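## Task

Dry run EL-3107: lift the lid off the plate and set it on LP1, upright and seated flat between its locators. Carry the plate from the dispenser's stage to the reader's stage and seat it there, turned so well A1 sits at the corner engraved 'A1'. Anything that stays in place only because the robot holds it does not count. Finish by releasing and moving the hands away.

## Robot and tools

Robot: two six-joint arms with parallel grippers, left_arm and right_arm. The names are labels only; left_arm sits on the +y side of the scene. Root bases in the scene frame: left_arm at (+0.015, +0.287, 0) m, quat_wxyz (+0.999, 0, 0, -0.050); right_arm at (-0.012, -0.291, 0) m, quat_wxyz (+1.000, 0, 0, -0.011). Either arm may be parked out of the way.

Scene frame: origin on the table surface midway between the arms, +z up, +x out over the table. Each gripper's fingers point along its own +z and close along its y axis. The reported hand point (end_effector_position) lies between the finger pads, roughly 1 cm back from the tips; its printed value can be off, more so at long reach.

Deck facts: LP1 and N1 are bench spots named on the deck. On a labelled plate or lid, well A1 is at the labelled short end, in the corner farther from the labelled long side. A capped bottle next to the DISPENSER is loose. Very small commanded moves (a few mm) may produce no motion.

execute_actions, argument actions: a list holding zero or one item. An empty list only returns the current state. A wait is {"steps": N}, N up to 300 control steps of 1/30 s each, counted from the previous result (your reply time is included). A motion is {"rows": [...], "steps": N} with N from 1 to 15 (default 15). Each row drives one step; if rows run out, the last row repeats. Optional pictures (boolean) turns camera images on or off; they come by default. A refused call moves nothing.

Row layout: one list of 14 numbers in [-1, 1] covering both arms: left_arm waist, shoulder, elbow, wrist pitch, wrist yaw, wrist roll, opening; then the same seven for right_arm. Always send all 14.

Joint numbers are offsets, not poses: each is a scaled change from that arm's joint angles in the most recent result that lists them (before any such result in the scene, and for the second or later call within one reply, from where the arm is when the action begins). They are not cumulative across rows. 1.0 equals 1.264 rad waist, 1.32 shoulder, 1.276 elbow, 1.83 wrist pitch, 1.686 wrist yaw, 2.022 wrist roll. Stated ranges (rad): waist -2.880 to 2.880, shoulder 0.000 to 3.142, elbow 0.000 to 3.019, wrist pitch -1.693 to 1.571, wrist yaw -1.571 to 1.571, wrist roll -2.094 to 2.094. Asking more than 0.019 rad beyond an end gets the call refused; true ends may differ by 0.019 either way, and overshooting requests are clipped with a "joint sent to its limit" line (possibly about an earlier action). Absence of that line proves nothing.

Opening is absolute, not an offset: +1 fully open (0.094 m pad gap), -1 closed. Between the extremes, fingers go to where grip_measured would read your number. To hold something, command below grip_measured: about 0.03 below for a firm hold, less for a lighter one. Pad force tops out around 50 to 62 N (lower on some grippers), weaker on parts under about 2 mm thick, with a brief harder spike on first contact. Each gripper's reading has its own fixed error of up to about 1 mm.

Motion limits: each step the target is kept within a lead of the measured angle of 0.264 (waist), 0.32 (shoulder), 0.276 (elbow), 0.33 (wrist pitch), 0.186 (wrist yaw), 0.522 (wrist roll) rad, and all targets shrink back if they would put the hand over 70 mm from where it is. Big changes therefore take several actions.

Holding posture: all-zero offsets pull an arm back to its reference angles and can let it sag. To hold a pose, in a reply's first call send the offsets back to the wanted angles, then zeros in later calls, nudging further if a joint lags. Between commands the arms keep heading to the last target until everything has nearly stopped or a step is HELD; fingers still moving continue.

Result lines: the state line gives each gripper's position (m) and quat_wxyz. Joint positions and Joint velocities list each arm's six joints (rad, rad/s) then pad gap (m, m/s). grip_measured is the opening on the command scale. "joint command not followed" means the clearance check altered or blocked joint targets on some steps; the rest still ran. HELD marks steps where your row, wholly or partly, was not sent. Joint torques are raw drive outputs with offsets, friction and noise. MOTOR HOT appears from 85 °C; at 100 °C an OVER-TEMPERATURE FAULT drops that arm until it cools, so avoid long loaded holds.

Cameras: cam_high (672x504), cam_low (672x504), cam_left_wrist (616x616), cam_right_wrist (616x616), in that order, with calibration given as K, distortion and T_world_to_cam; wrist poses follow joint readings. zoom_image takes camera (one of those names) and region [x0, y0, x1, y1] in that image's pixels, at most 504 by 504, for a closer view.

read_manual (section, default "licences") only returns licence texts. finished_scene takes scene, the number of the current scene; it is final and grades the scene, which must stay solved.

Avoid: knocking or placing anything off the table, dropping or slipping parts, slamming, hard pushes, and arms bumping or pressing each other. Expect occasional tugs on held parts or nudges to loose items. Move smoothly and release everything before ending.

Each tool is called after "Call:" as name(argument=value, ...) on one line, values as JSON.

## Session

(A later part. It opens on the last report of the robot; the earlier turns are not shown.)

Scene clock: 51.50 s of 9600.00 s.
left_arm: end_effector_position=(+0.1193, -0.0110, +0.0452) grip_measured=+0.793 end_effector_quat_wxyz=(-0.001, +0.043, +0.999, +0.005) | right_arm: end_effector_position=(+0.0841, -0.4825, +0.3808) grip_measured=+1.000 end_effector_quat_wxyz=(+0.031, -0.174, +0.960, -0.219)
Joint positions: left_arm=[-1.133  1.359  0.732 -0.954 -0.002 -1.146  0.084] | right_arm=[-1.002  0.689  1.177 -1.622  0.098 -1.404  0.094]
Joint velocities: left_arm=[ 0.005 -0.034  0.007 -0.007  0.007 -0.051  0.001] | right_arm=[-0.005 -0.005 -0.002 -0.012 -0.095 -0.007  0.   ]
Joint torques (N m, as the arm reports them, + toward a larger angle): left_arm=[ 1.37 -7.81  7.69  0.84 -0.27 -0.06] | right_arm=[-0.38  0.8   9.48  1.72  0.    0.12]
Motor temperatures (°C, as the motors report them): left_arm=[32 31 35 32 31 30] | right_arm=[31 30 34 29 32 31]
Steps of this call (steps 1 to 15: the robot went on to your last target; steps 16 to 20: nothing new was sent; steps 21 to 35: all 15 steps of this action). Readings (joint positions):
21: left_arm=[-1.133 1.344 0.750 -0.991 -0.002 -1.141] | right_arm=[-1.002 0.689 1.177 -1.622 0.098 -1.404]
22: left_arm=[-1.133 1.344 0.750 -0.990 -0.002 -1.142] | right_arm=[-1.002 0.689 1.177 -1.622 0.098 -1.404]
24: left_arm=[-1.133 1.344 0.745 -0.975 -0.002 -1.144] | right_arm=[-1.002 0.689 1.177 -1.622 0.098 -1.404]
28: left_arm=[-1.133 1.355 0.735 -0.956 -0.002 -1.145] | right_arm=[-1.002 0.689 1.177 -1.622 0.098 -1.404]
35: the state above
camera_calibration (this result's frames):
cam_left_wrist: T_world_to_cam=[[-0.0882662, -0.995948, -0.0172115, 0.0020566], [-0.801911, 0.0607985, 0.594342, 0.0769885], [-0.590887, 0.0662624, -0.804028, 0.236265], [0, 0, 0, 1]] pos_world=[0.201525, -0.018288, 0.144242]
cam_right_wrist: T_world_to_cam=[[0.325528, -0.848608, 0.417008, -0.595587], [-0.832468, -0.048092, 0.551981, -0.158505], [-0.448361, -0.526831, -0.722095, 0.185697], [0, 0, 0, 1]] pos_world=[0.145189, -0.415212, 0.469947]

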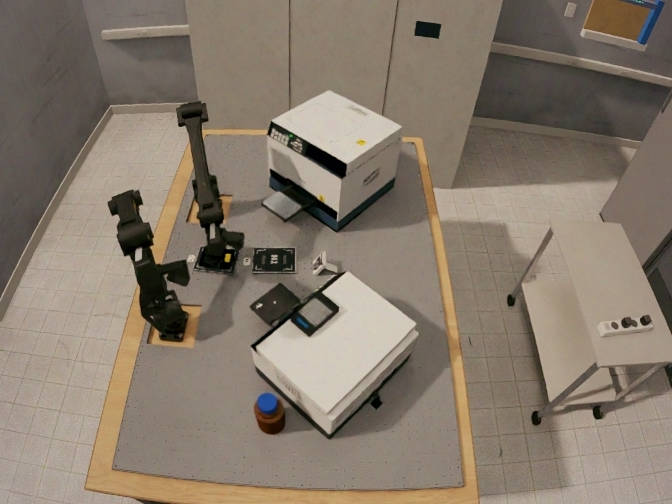

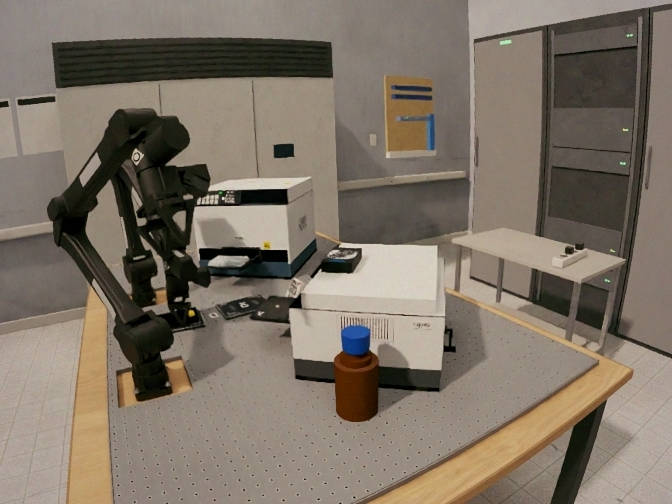

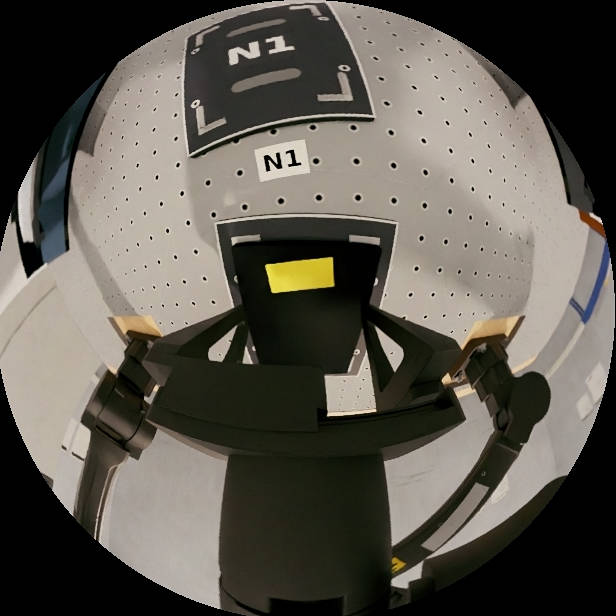

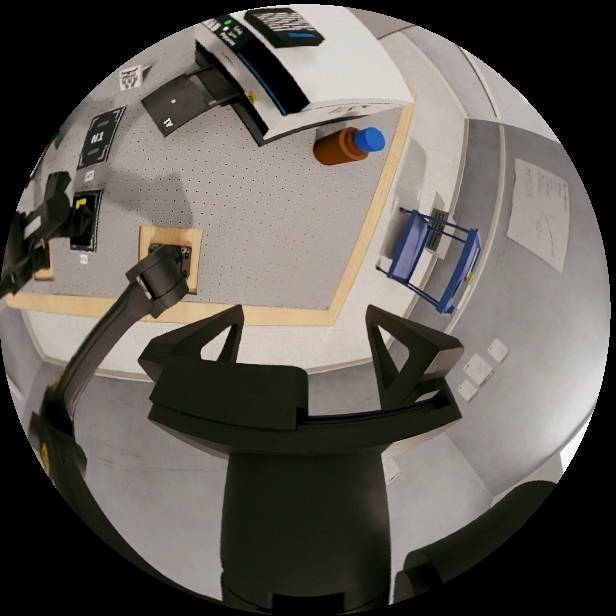

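Call:
execute_actions(actions=[{"rows":[[-0.008,0,0,0,0,-0.004,0.772,0,0,0,0,0,0,1],[-0.017,0,0,0,0,-0.009,0.772,0,0,0,0,0,0,1]],"steps":12}])

Call:
zoom_image(camera="cam_left_wrist", region=[200,170,420,380])

Call:
zoom_image(camera="cam_high", region=[180,235,260,285])

Scene clock: 53.00 s of 9600.00 s.
left_arm: end_effector_position=(+0.1175, -0.0116, +0.0452) grip_measured=+0.793 end_effector_quat_wxyz=(-0.001, +0.042, +0.999, +0.005) | right_arm: end_effector_position=(+0.0841, -0.4825, +0.3808) grip_measured=+1.000 end_effector_quat_wxyz=(+0.031, -0.174, +0.960, -0.219)
Joint positions: left_arm=[-1.139  1.359  0.732 -0.954 -0.002 -1.154  0.084] | right_arm=[-1.002  0.689  1.177 -1.622  0.098 -1.404  0.094]
Joint velocities: left_arm=[ 0.005 -0.015 -0.007 -0.022  0.037 -0.051  0.001] | right_arm=[ 0.005  0.005 -0.012 -0.002 -0.007 -0.037  0.   ]
Joint torques (N m, as the arm reports them, + toward a larger angle): left_arm=[ 0.3  -8.43  8.03  0.21 -0.25 -0.06] | right_arm=[-0.4   0.79  9.47  1.72  0.    0.12]
Motor temperatures (°C, as the motors report them): left_arm=[32 31 35 32 31 30] | right_arm=[31 30 34 29 32 31]
Steps of this call (steps 1 to 15: the robot went on to your last target; steps 16 to 33: nothing new was sent; steps 34 to 45: all 12 steps of this action). Readings (joint positions):
34: left_arm=[-1.133 1.359 0.732 -0.954 -0.002 -1.146] | right_arm=[-1.002 0.689 1.177 -1.622 0.098 -1.404]
35: left_arm=[-1.133 1.359 0.732 -0.954 -0.002 -1.147] | right_arm=[-1.002 0.689 1.177 -1.622 0.098 -1.404]
37: left_arm=[-1.135 1.359 0.732 -0.954 -0.002 -1.151] | right_arm=[-1.002 0.689 1.177 -1.622 0.098 -1.404]
41: left_arm=[-1.139 1.359 0.732 -0.954 -0.002 -1.153] | right_arm=[-1.002 0.689 1.177 -1.622 0.098 -1.404]
45: the state above
camera_calibration (this result's frames):
cam_left_wrist: T_world_to_cam=[[-0.0859854, -0.996147, -0.0172311, 0.000997112], [-0.802097, 0.0589557, 0.594277, 0.0755717], [-0.590971, 0.0649201, -0.804076, 0.235228], [0, 0, 0, 1]] pos_world=[0.199715, -0.0187332, 0.144248]
cam_right_wrist: T_world_to_cam=[[0.325528, -0.848608, 0.417008, -0.595587], [-0.832468, -0.048092, 0.551981, -0.158505], [-0.448361, -0.526831, -0.722095, 0.185697], [0, 0, 0, 1]] pos_world=[0.145189, -0.415212, 0.469947]

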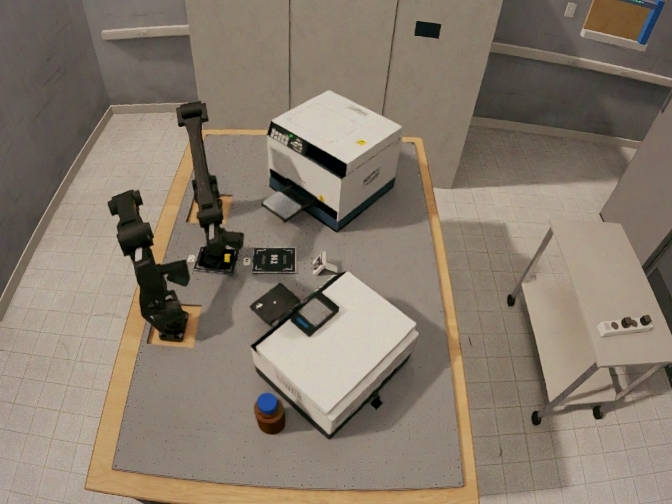

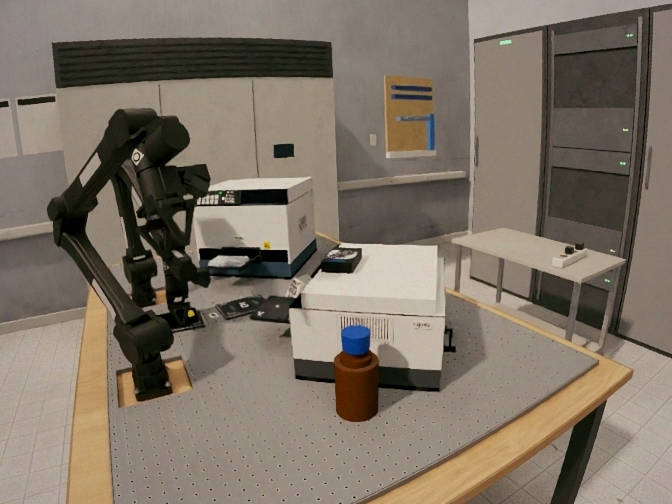

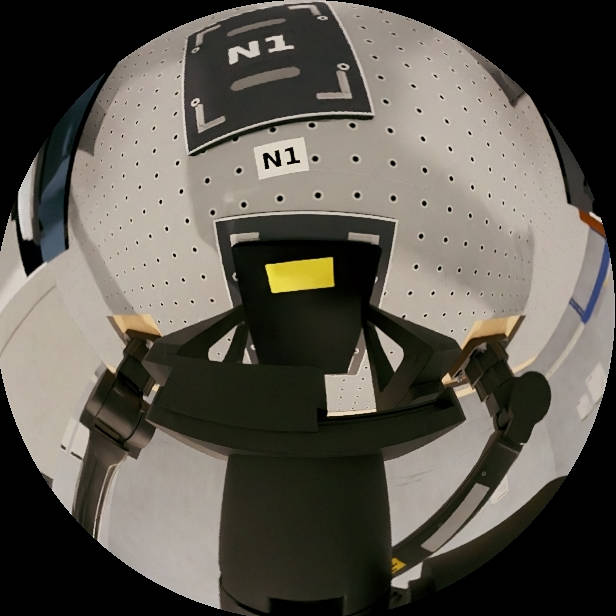

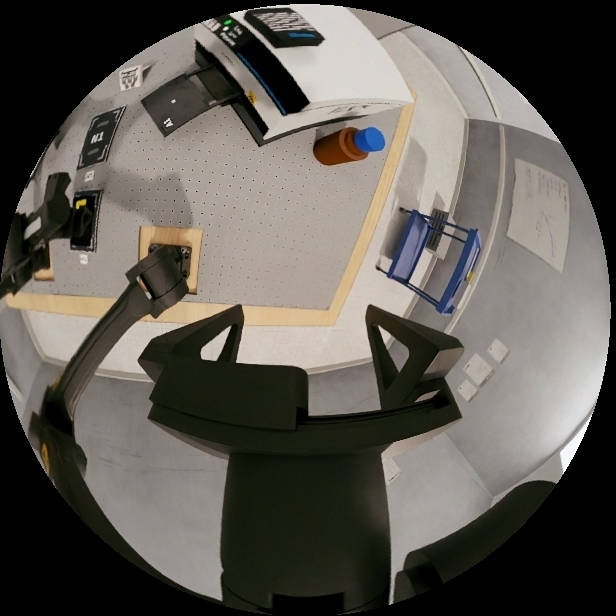

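Region (200, 170, 420, 380) of cam_left_wrist's 616x616 image, scaled by 2.291, with more detail than that image has; it fills the top 481 rows of this view, and the rest is white.

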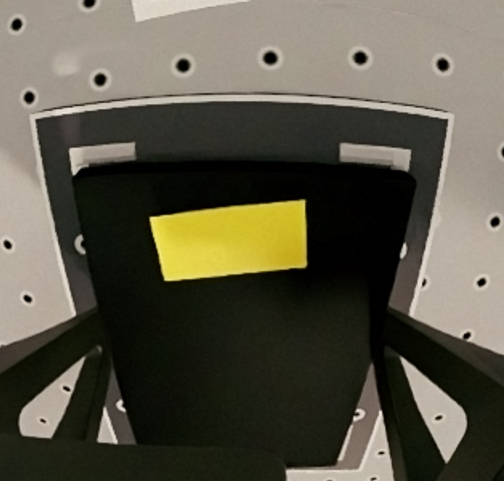

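Region (180, 235, 260, 285) of cam_high's 672x504 image, scaled by 6.300, with more detail than that image has; it fills the top 315 rows of this view, and the rest is white.

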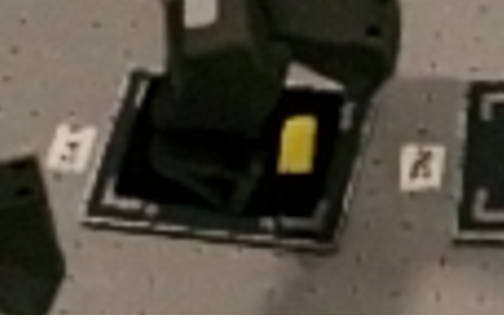

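Call:
execute_actions(actions=[{"rows":[[-0.008,0.006,-0.003,0.005,0,-0.004,0.772,0,0,0,0,0,0,1],[-0.016,0.012,-0.006,0.01,0,-0.008,0.772,0,0,0,0,0,0,1],[-0.016,0.02,-0.011,0.016,0,-0.008,0.772,0,0,0,0,0,0,1]]}])

Call:
zoom_image(camera="cam_left_wrist", region=[200,170,420,380])

Scene clock: 54.60 s of 9600.00 s.
left_arm: end_effector_position=(+0.1160, -0.0109, +0.0417) grip_measured=+0.793 end_effector_quat_wxyz=(-0.001, +0.041, +0.999, +0.005) | right_arm: end_effector_position=(+0.0841, -0.4825, +0.3808) grip_measured=+1.000 end_effector_quat_wxyz=(+0.031, -0.174, +0.960, -0.219)
Joint positions: left_arm=[-1.143  1.363  0.724 -0.943 -0.002 -1.16   0.084] | right_arm=[-1.002  0.689  1.177 -1.622  0.098 -1.404  0.094]
Joint velocities: left_arm=[-0.015 -0.005  0.002 -0.012  0.007 -0.022 -0.001] | right_arm=[-0.005 -0.005  0.007 -0.007  0.051  0.051  0.   ]
Joint torques (N m, as the arm reports them, + toward a larger angle): left_arm=[ 0.72 -7.14  7.36  0.93 -0.27 -0.11] | right_arm=[-0.39  0.77  9.47  1.73  0.    0.12]
Motor temperatures (°C, as the motors report them): left_arm=[32 31 35 32 31 30] | right_arm=[31 30 34 29 32 31]
Steps of this call (steps 1 to 15: the robot went on to your last target; steps 16 to 33: nothing new was sent; steps 34 to 48: all 15 steps of this action). Readings (joint positions):
34: left_arm=[-1.139 1.359 0.732 -0.954 -0.002 -1.155] | right_arm=[-1.002 0.689 1.177 -1.622 0.098 -1.404]
35: left_arm=[-1.139 1.359 0.732 -0.953 -0.002 -1.156] | right_arm=[-1.002 0.689 1.177 -1.622 0.098 -1.404]
37: left_arm=[-1.141 1.360 0.729 -0.947 -0.002 -1.157] | right_arm=[-1.002 0.689 1.177 -1.622 0.098 -1.404]
41: left_arm=[-1.143 1.363 0.724 -0.943 -0.002 -1.160] | right_arm=[-1.002 0.689 1.177 -1.622 0.098 -1.404]
48: the state above
camera_calibration (this result's frames):
cam_left_wrist: T_world_to_cam=[[-0.0840867, -0.996303, -0.0175936, 0.0013529], [-0.802168, 0.0572064, 0.594351, 0.0763535], [-0.591147, 0.06409, -0.804013, 0.231488], [0, 0, 0, 1]] pos_world=[0.198206, -0.0178561, 0.140763]
cam_right_wrist: T_world_to_cam=[[0.325528, -0.848608, 0.417008, -0.595587], [-0.832468, -0.048092, 0.551981, -0.158505], [-0.448361, -0.526831, -0.722095, 0.185697], [0, 0, 0, 1]] pos_world=[0.145189, -0.415212, 0.469947]

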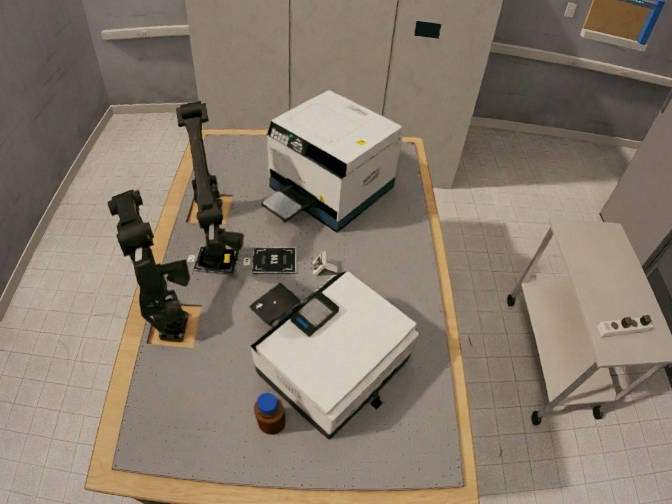

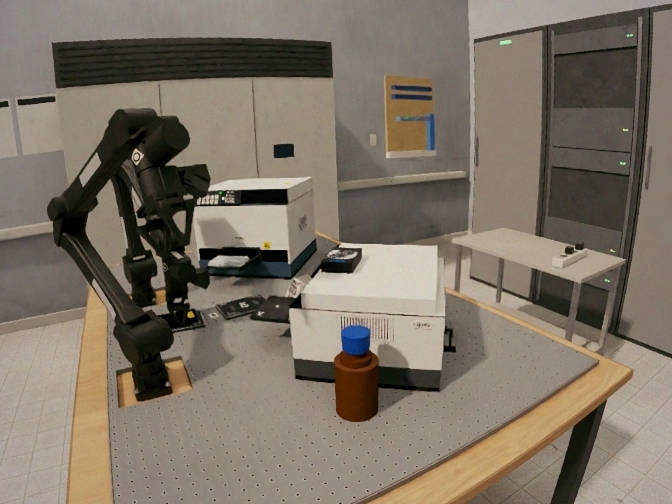

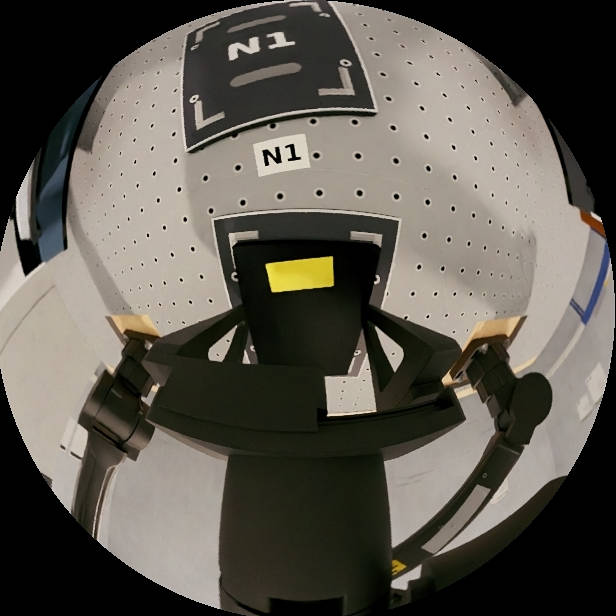

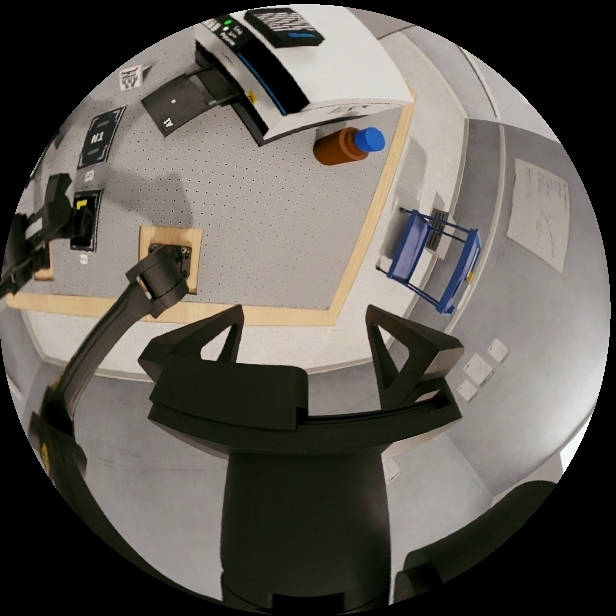

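Region (200, 170, 420, 380) of cam_left_wrist's 616x616 image, scaled by 2.291, with more detail than that image has; it fills the top 481 rows of this view, and the rest is white.

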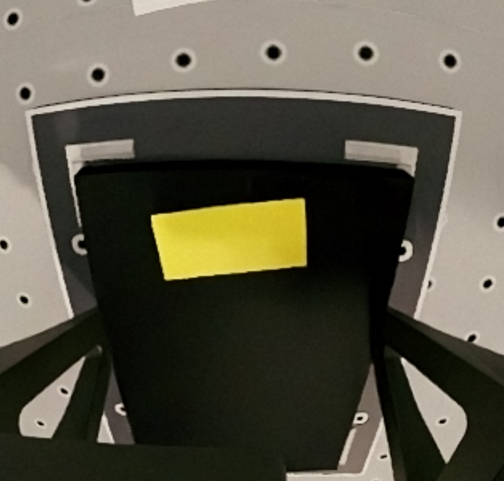

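Call:
execute_actions(actions=[{"rows":[[0,0.01,0,0,0,0,0.772,0,0,0,0,0,0,1],[0,0.018,0,0,0,0,0.772,0,0,0,0,0,0,1],[0,0.025,0,0,0,0,0.772,0,0,0,0,0,0,1],[0,0.03,0,0,0,0,0.772,0,0,0,0,0,0,1]]}])

Call:
zoom_image(camera="cam_left_wrist", region=[200,170,420,380])

Scene clock: 55.87 s of 9600.00 s.
left_arm: end_effector_position=(+0.1158, -0.0107, +0.0409) grip_measured=+0.793 end_effector_quat_wxyz=(-0.002, +0.041, +0.999, +0.006) | right_arm: end_effector_position=(+0.0841, -0.4825, +0.3808) grip_measured=+1.000 end_effector_quat_wxyz=(+0.031, -0.174, +0.960, -0.219)
Joint positions: left_arm=[-1.143  1.365  0.724 -0.943 -0.001 -1.16   0.084] | right_arm=[-1.002  0.689  1.177 -1.622  0.098 -1.404  0.094]
Joint velocities: left_arm=[-0.005  0.005  0.002  0.007  0.081 -0.022 -0.001] | right_arm=[-0.005  0.015 -0.007  0.002  0.051  0.007  0.   ]
Joint torques (N m, as the arm reports them, + toward a larger angle): left_arm=[ 1.69 -5.93  7.87  0.16 -0.22  0.04] | right_arm=[-0.39  0.79  9.49  1.73  0.    0.12]
Motor temperatures (°C, as the motors report them): left_arm=[32 31 35 32 31 30] | right_arm=[31 30 34 29 32 31]
Steps of this call (steps 1 to 15: the robot went on to your last target; steps 16 to 23: nothing new was sent; steps 24 to 38: all 15 steps of this action). Readings (joint positions):
24: left_arm=[-1.143 1.363 0.724 -0.943 -0.001 -1.160] | right_arm=[-1.002 0.689 1.177 -1.622 0.098 -1.404]
25: left_arm=[-1.143 1.363 0.724 -0.943 -0.001 -1.160] | right_arm=[-1.002 0.689 1.177 -1.622 0.098 -1.404]
27: left_arm=[-1.143 1.364 0.724 -0.943 -0.001 -1.160] | right_arm=[-1.002 0.689 1.177 -1.622 0.098 -1.404]
31: left_arm=[-1.143 1.365 0.724 -0.943 -0.001 -1.160] | right_arm=[-1.002 0.689 1.177 -1.622 0.098 -1.404]
38: the state above
camera_calibration (this result's frames):
cam_left_wrist: T_world_to_cam=[[-0.0841052, -0.996258, -0.019887, 0.00162768], [-0.801442, 0.0557721, 0.595466, 0.0765492], [-0.592129, 0.0660201, -0.803134, 0.230864], [0, 0, 0, 1]] pos_world=[0.198188, -0.0178894, 0.139865]
cam_right_wrist: T_world_to_cam=[[0.325528, -0.848608, 0.417008, -0.595587], [-0.832468, -0.048092, 0.551981, -0.158505], [-0.448361, -0.526831, -0.722095, 0.185697], [0, 0, 0, 1]] pos_world=[0.145189, -0.415212, 0.469947]

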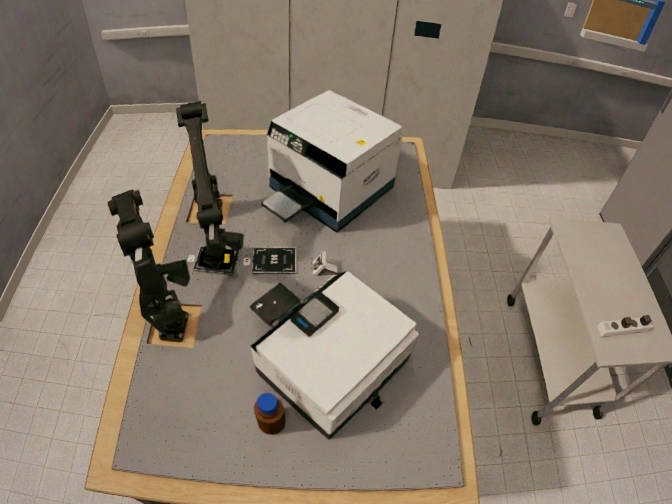

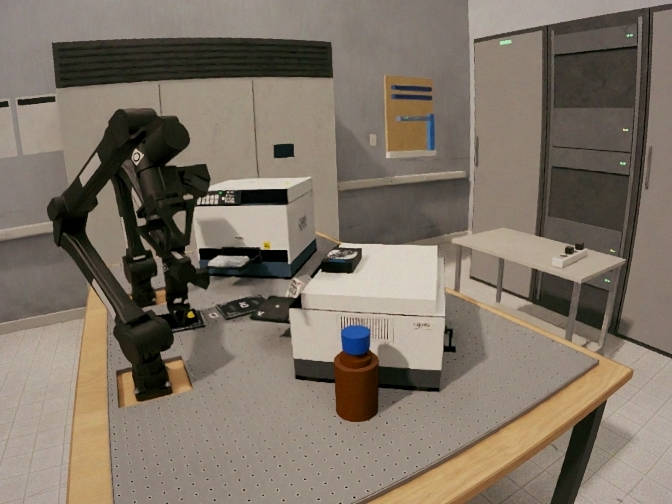

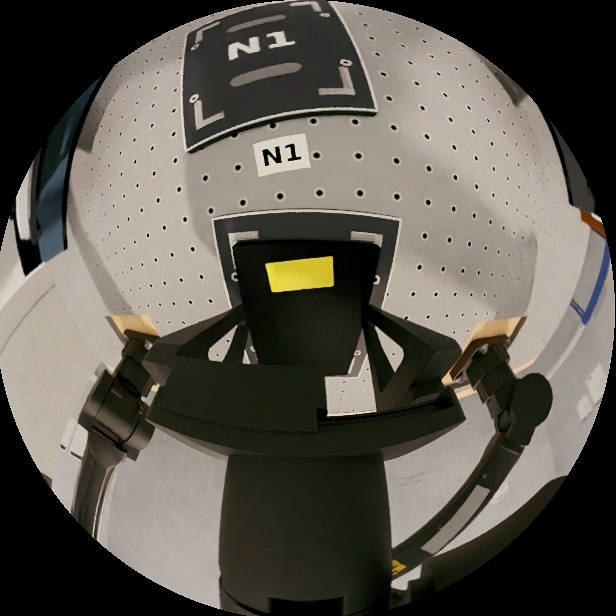

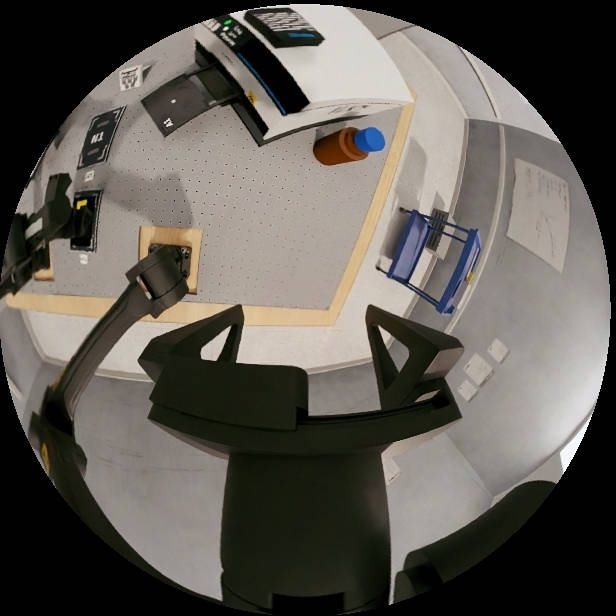

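Region (200, 170, 420, 380) of cam_left_wrist's 616x616 image, scaled by 2.291, with more detail than that image has; it fills the top 481 rows of this view, and the rest is white.

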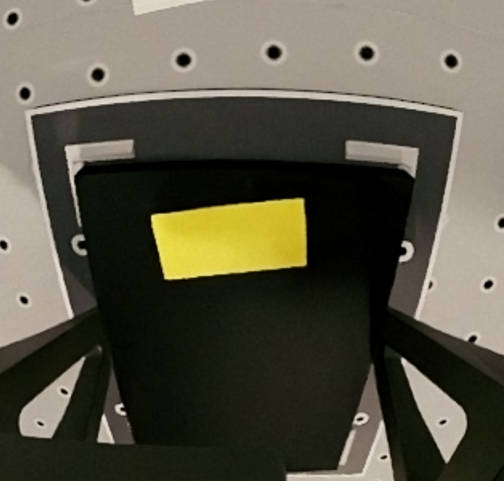

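Call:
execute_actions(actions=[{"rows":[[0,0,0,0,0,0,0.79,0,0,0,0,0,0,1],[0,0,0,0,0,0,0.8,0,0,0,0,0,0,1],[0,0,0,0,0,0,0.82,0,0,0,0,0,0,1],[0,0,0,0,0,0,0.86,0,0,0,0,0,0,1],[0,0,0,0,0,0,1,0,0,0,0,0,0,1]],"steps":10}], pictures=false)

Call:
execute_actions(actions=[{"rows":[[0,-0.02,0,0,0,0,1,0,0,0,0,0,0,1],[0,-0.04,0,0,0,0,1,0,0,0,0,0,0,1],[0,-0.06,0,0,0,0,1,0,0,0,0,0,0,1],[0,-0.08,0,0,0,0,1,0,0,0,0,0,0,1],[0,-0.1,0,-0.02,0,0,1,0,0,0,0,0,0,1],[0,-0.12,0,-0.04,0,0,1,0,0,0,0,0,0,1],[0,-0.14,0,-0.06,0,0,1,0,0,0,0,0,0,1],[0,-0.16,0,-0.08,0,0,1,0,0,0,0,0,0,1],[0,-0.18,0,-0.1,0,0,1,0,0,0,0,0,0,1],[0,-0.2,0,-0.12,0,0,1,0,0,0,0,0,0,1],[0,-0.22,0,-0.14,0,0,1,0,0,0,0,0,0,1]]}], pictures=false)

Call:
execute_actions(actions=[{"steps":10}])

Call:
zoom_image(camera="cam_high", region=[180,235,260,285])

Call:
zoom_image(camera="cam_left_wrist", region=[220,170,440,380])

Scene clock: 58.37 s of 9600.00 s.
left_arm: end_effector_position=(+0.1159, -0.0108, +0.0413) grip_measured=+1.000 end_effector_quat_wxyz=(-0.001, +0.041, +0.999, +0.006) | right_arm: end_effector_position=(+0.0841, -0.4825, +0.3808) grip_measured=+1.000 end_effector_quat_wxyz=(+0.031, -0.174, +0.960, -0.219)
Joint positions: left_arm=[-1.143  1.364  0.724 -0.943 -0.001 -1.16   0.094] | right_arm=[-1.002  0.689  1.177 -1.622  0.098 -1.404  0.094]
Joint velocities: left_arm=[-0.005  0.005 -0.002  0.012 -0.051 -0.037  0.   ] | right_arm=[ 0.005 -0.005 -0.007 -0.007 -0.007 -0.007  0.   ]
Joint torques (N m, as the arm reports them, + toward a larger angle): left_arm=[ 0.8  -8.99  7.75  0.18 -0.26  0.06] | right_arm=[-0.4   0.79  9.48  1.72  0.    0.12]
Motor temperatures (°C, as the motors report them): left_arm=[32 31 35 32 31 30] | right_arm=[31 30 34 29 32 31]
Steps of this call (steps 1 to 15: the robot went on to your last target; steps 16 to 65: nothing new was sent; steps 66 to 75: all 10 steps of this action). Readings (joint positions):
66: left_arm=[-1.143 1.365 0.724 -0.943 -0.001 -1.160] | right_arm=[-1.002 0.689 1.177 -1.622 0.098 -1.404]
67: left_arm=[-1.143 1.364 0.724 -0.943 -0.001 -1.160] | right_arm=[-1.002 0.689 1.177 -1.622 0.098 -1.404]
69: left_arm=[-1.143 1.364 0.724 -0.943 -0.001 -1.160] | right_arm=[-1.002 0.689 1.177 -1.622 0.098 -1.404]
73: left_arm=[-1.143 1.364 0.724 -0.943 -0.001 -1.160] | right_arm=[-1.002 0.689 1.177 -1.622 0.098 -1.404]
75: the state above

Scene clock: 58.87 s of 9600.00 s.
left_arm: end_effector_position=(+0.1016, +0.0311, +0.1230) grip_measured=+1.000 end_effector_quat_wxyz=(+0.011, +0.041, +0.999, -0.027) | right_arm: end_effector_position=(+0.0841, -0.4825, +0.3808) grip_measured=+1.000 end_effector_quat_wxyz=(+0.031, -0.174, +0.960, -0.219)
Joint positions: left_arm=[-1.143  1.057  0.723 -1.179 -0.001 -1.16   0.094] | right_arm=[-1.002  0.689  1.177 -1.622  0.098 -1.404  0.094]
Joint velocities: left_arm=[-0.015 -0.161 -0.027 -0.125 -0.037 -0.007  0.   ] | right_arm=[-0.024 -0.015 -0.007 -0.017  0.007 -0.037  0.   ]
Joint torques (N m, as the arm reports them, + toward a larger angle): left_arm=[ 1.82 -3.04  9.35  0.02 -0.26  0.07] | right_arm=[-0.38  0.78  9.48  1.72  0.    0.11]
Motor temperatures (°C, as the motors report them): left_arm=[32 31 35 32 31 30] | right_arm=[31 30 34 29 32 31]
Steps of this call (steps 1 to 15: all 15 steps of this action). Readings (joint positions):
1: left_arm=[-1.143 1.364 0.724 -0.943 -0.001 -1.160] | right_arm=[-1.002 0.689 1.177 -1.622 0.098 -1.404]
2: left_arm=[-1.143 1.361 0.724 -0.943 -0.001 -1.160] | right_arm=[-1.002 0.689 1.177 -1.622 0.098 -1.404]
4: left_arm=[-1.143 1.343 0.723 -0.943 -0.001 -1.160] | right_arm=[-1.002 0.689 1.177 -1.622 0.098 -1.404]
8: left_arm=[-1.143 1.238 0.723 -1.008 -0.001 -1.160] | right_arm=[-1.002 0.689 1.177 -1.622 0.098 -1.404]
15: the state above

Scene clock: 59.20 s of 9600.00 s.
left_arm: end_effector_position=(+0.1012, +0.0325, +0.1228) grip_measured=+1.000 end_effector_quat_wxyz=(+0.010, +0.041, +0.999, -0.024) | right_arm: end_effector_position=(+0.0841, -0.4825, +0.3808) grip_measured=+1.000 end_effector_quat_wxyz=(+0.031, -0.174, +0.960, -0.219)
Joint positions: left_arm=[-1.143  1.058  0.723 -1.185 -0.001 -1.16   0.094] | right_arm=[-1.002  0.689  1.177 -1.622  0.098 -1.404  0.094]
Joint velocities: left_arm=[-0.005 -0.005 -0.007  0.002 -0.007 -0.066  0.   ] | right_arm=[-0.005 -0.005  0.017  0.007 -0.022 -0.066  0.   ]
Joint torques (N m, as the arm reports them, + toward a larger angle): left_arm=[ 0.24 -4.86  9.34 -0.14 -0.23  0.04] | right_arm=[-0.37  0.78  9.47  1.71  0.    0.11]
Motor temperatures (°C, as the motors report them): left_arm=[32 31 35 32 31 30] | right_arm=[31 30 34 29 32 31]
Steps of this call (steps 1 to 10: the robot went on to your last target). Readings (joint positions):
1: left_arm=[-1.143 1.055 0.723 -1.182 -0.001 -1.160] | right_arm=[-1.002 0.689 1.177 -1.622 0.098 -1.404]
2: left_arm=[-1.143 1.056 0.723 -1.183 -0.001 -1.160] | right_arm=[-1.002 0.689 1.177 -1.622 0.098 -1.404]
4: left_arm=[-1.143 1.058 0.723 -1.185 -0.001 -1.160] | right_arm=[-1.002 0.689 1.177 -1.622 0.098 -1.404]
8: left_arm=[-1.143 1.058 0.723 -1.185 -0.001 -1.160] | right_arm=[-1.002 0.689 1.177 -1.622 0.098 -1.404]
10: the state above
camera_calibration (this result's frames):
cam_left_wrist: T_world_to_cam=[[-0.0843007, -0.995684, 0.0388205, 0.0378015], [-0.813523, 0.0912702, 0.574326, 0.0163071], [-0.57539, 0.0168346, -0.817706, 0.286739], [0, 0, 0, 1]] pos_world=[0.181439, 0.0313229, 0.223635]
cam_right_wrist: T_world_to_cam=[[0.325528, -0.848608, 0.417008, -0.595587], [-0.832468, -0.048092, 0.551981, -0.158505], [-0.448361, -0.526831, -0.722095, 0.185697], [0, 0, 0, 1]] pos_world=[0.145189, -0.415212, 0.469947]

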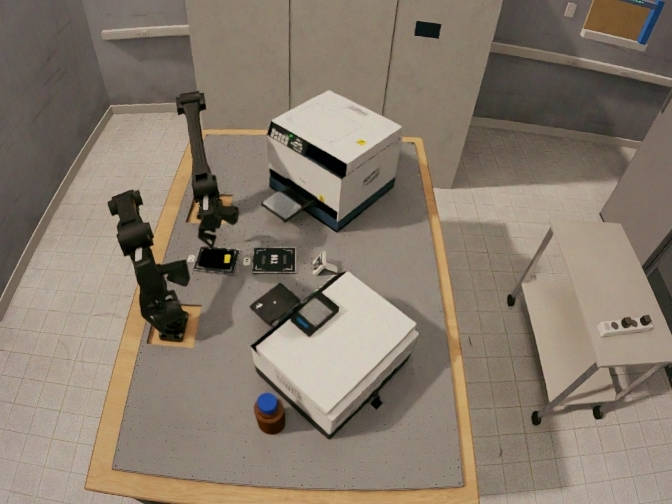

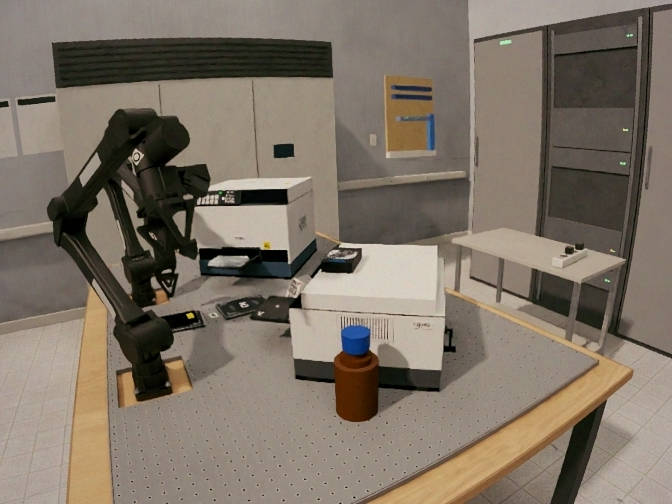

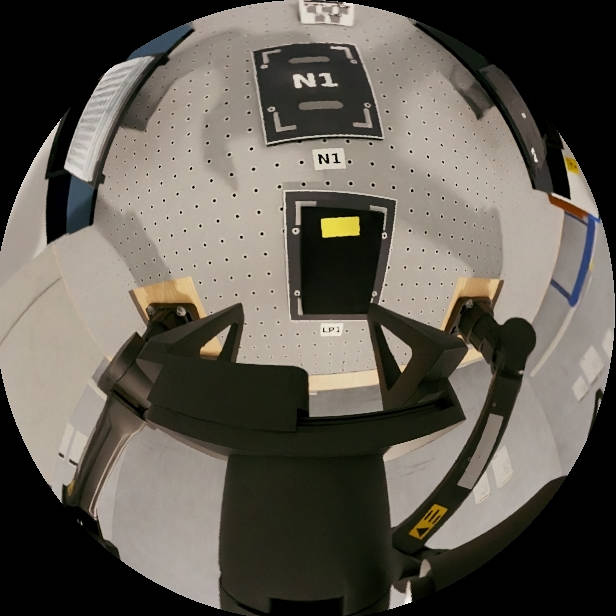

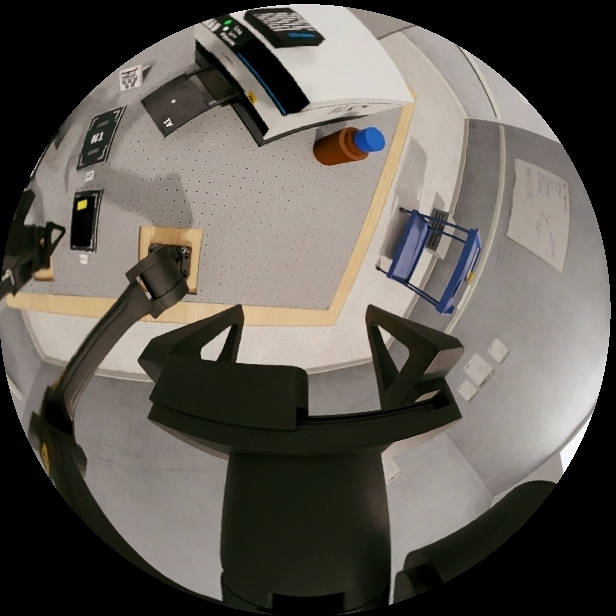

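Region (180, 235, 260, 285) of cam_high's 672x504 image, scaled by 6.300, with more detail than that image has; it fills the top 315 rows of this view, and the rest is white.

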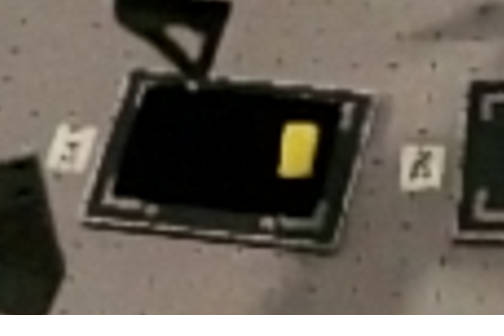

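Region (220, 170, 440, 380) of cam_left_wrist's 616x616 image, scaled by 2.291, with more detail than that image has; it fills the top 481 rows of this view, and the rest is white.

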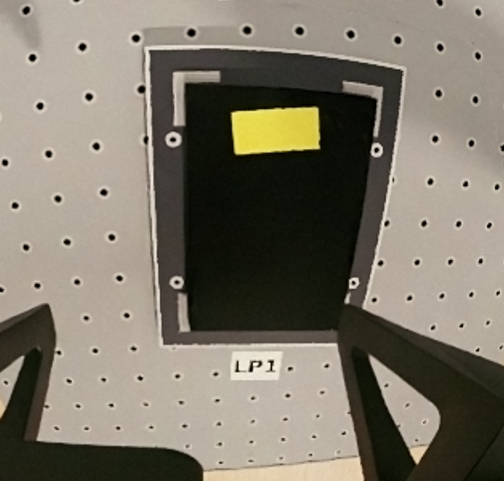

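Call:
zoom_image(camera="cam_low", region=[150,300,270,340])

Call:
zoom_image(camera="cam_left_wrist", region=[280,185,400,325])

Call:
zoom_image(camera="cam_right_wrist", region=[50,180,120,260])

Region (150, 300, 270, 340) of cam_low's 672x504 image, scaled by 4.200, with more detail than that image has.

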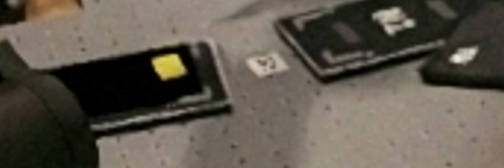

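Region (280, 185, 400, 325) of cam_left_wrist's 616x616 image, scaled by 3.600, with more detail than that image has; it fills the left 432 columns of this view, and the rest is white.

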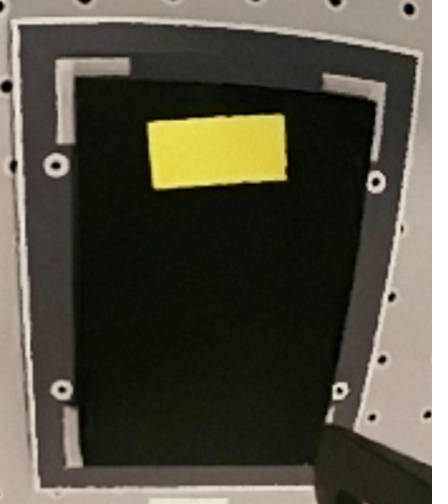

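Region (50, 180, 120, 260) of cam_right_wrist's 616x616 image, scaled by 6.300, with more detail than that image has; it fills the left 441 columns of this view, and the rest is white.

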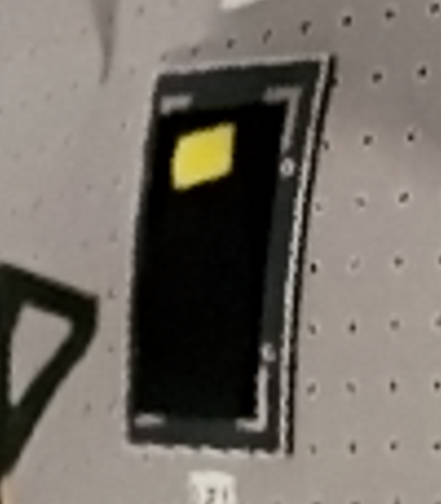

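Both end locators are visible; the lid is seated.

Call:
finished_scene(scene=2)

The scene is finished: the task was done.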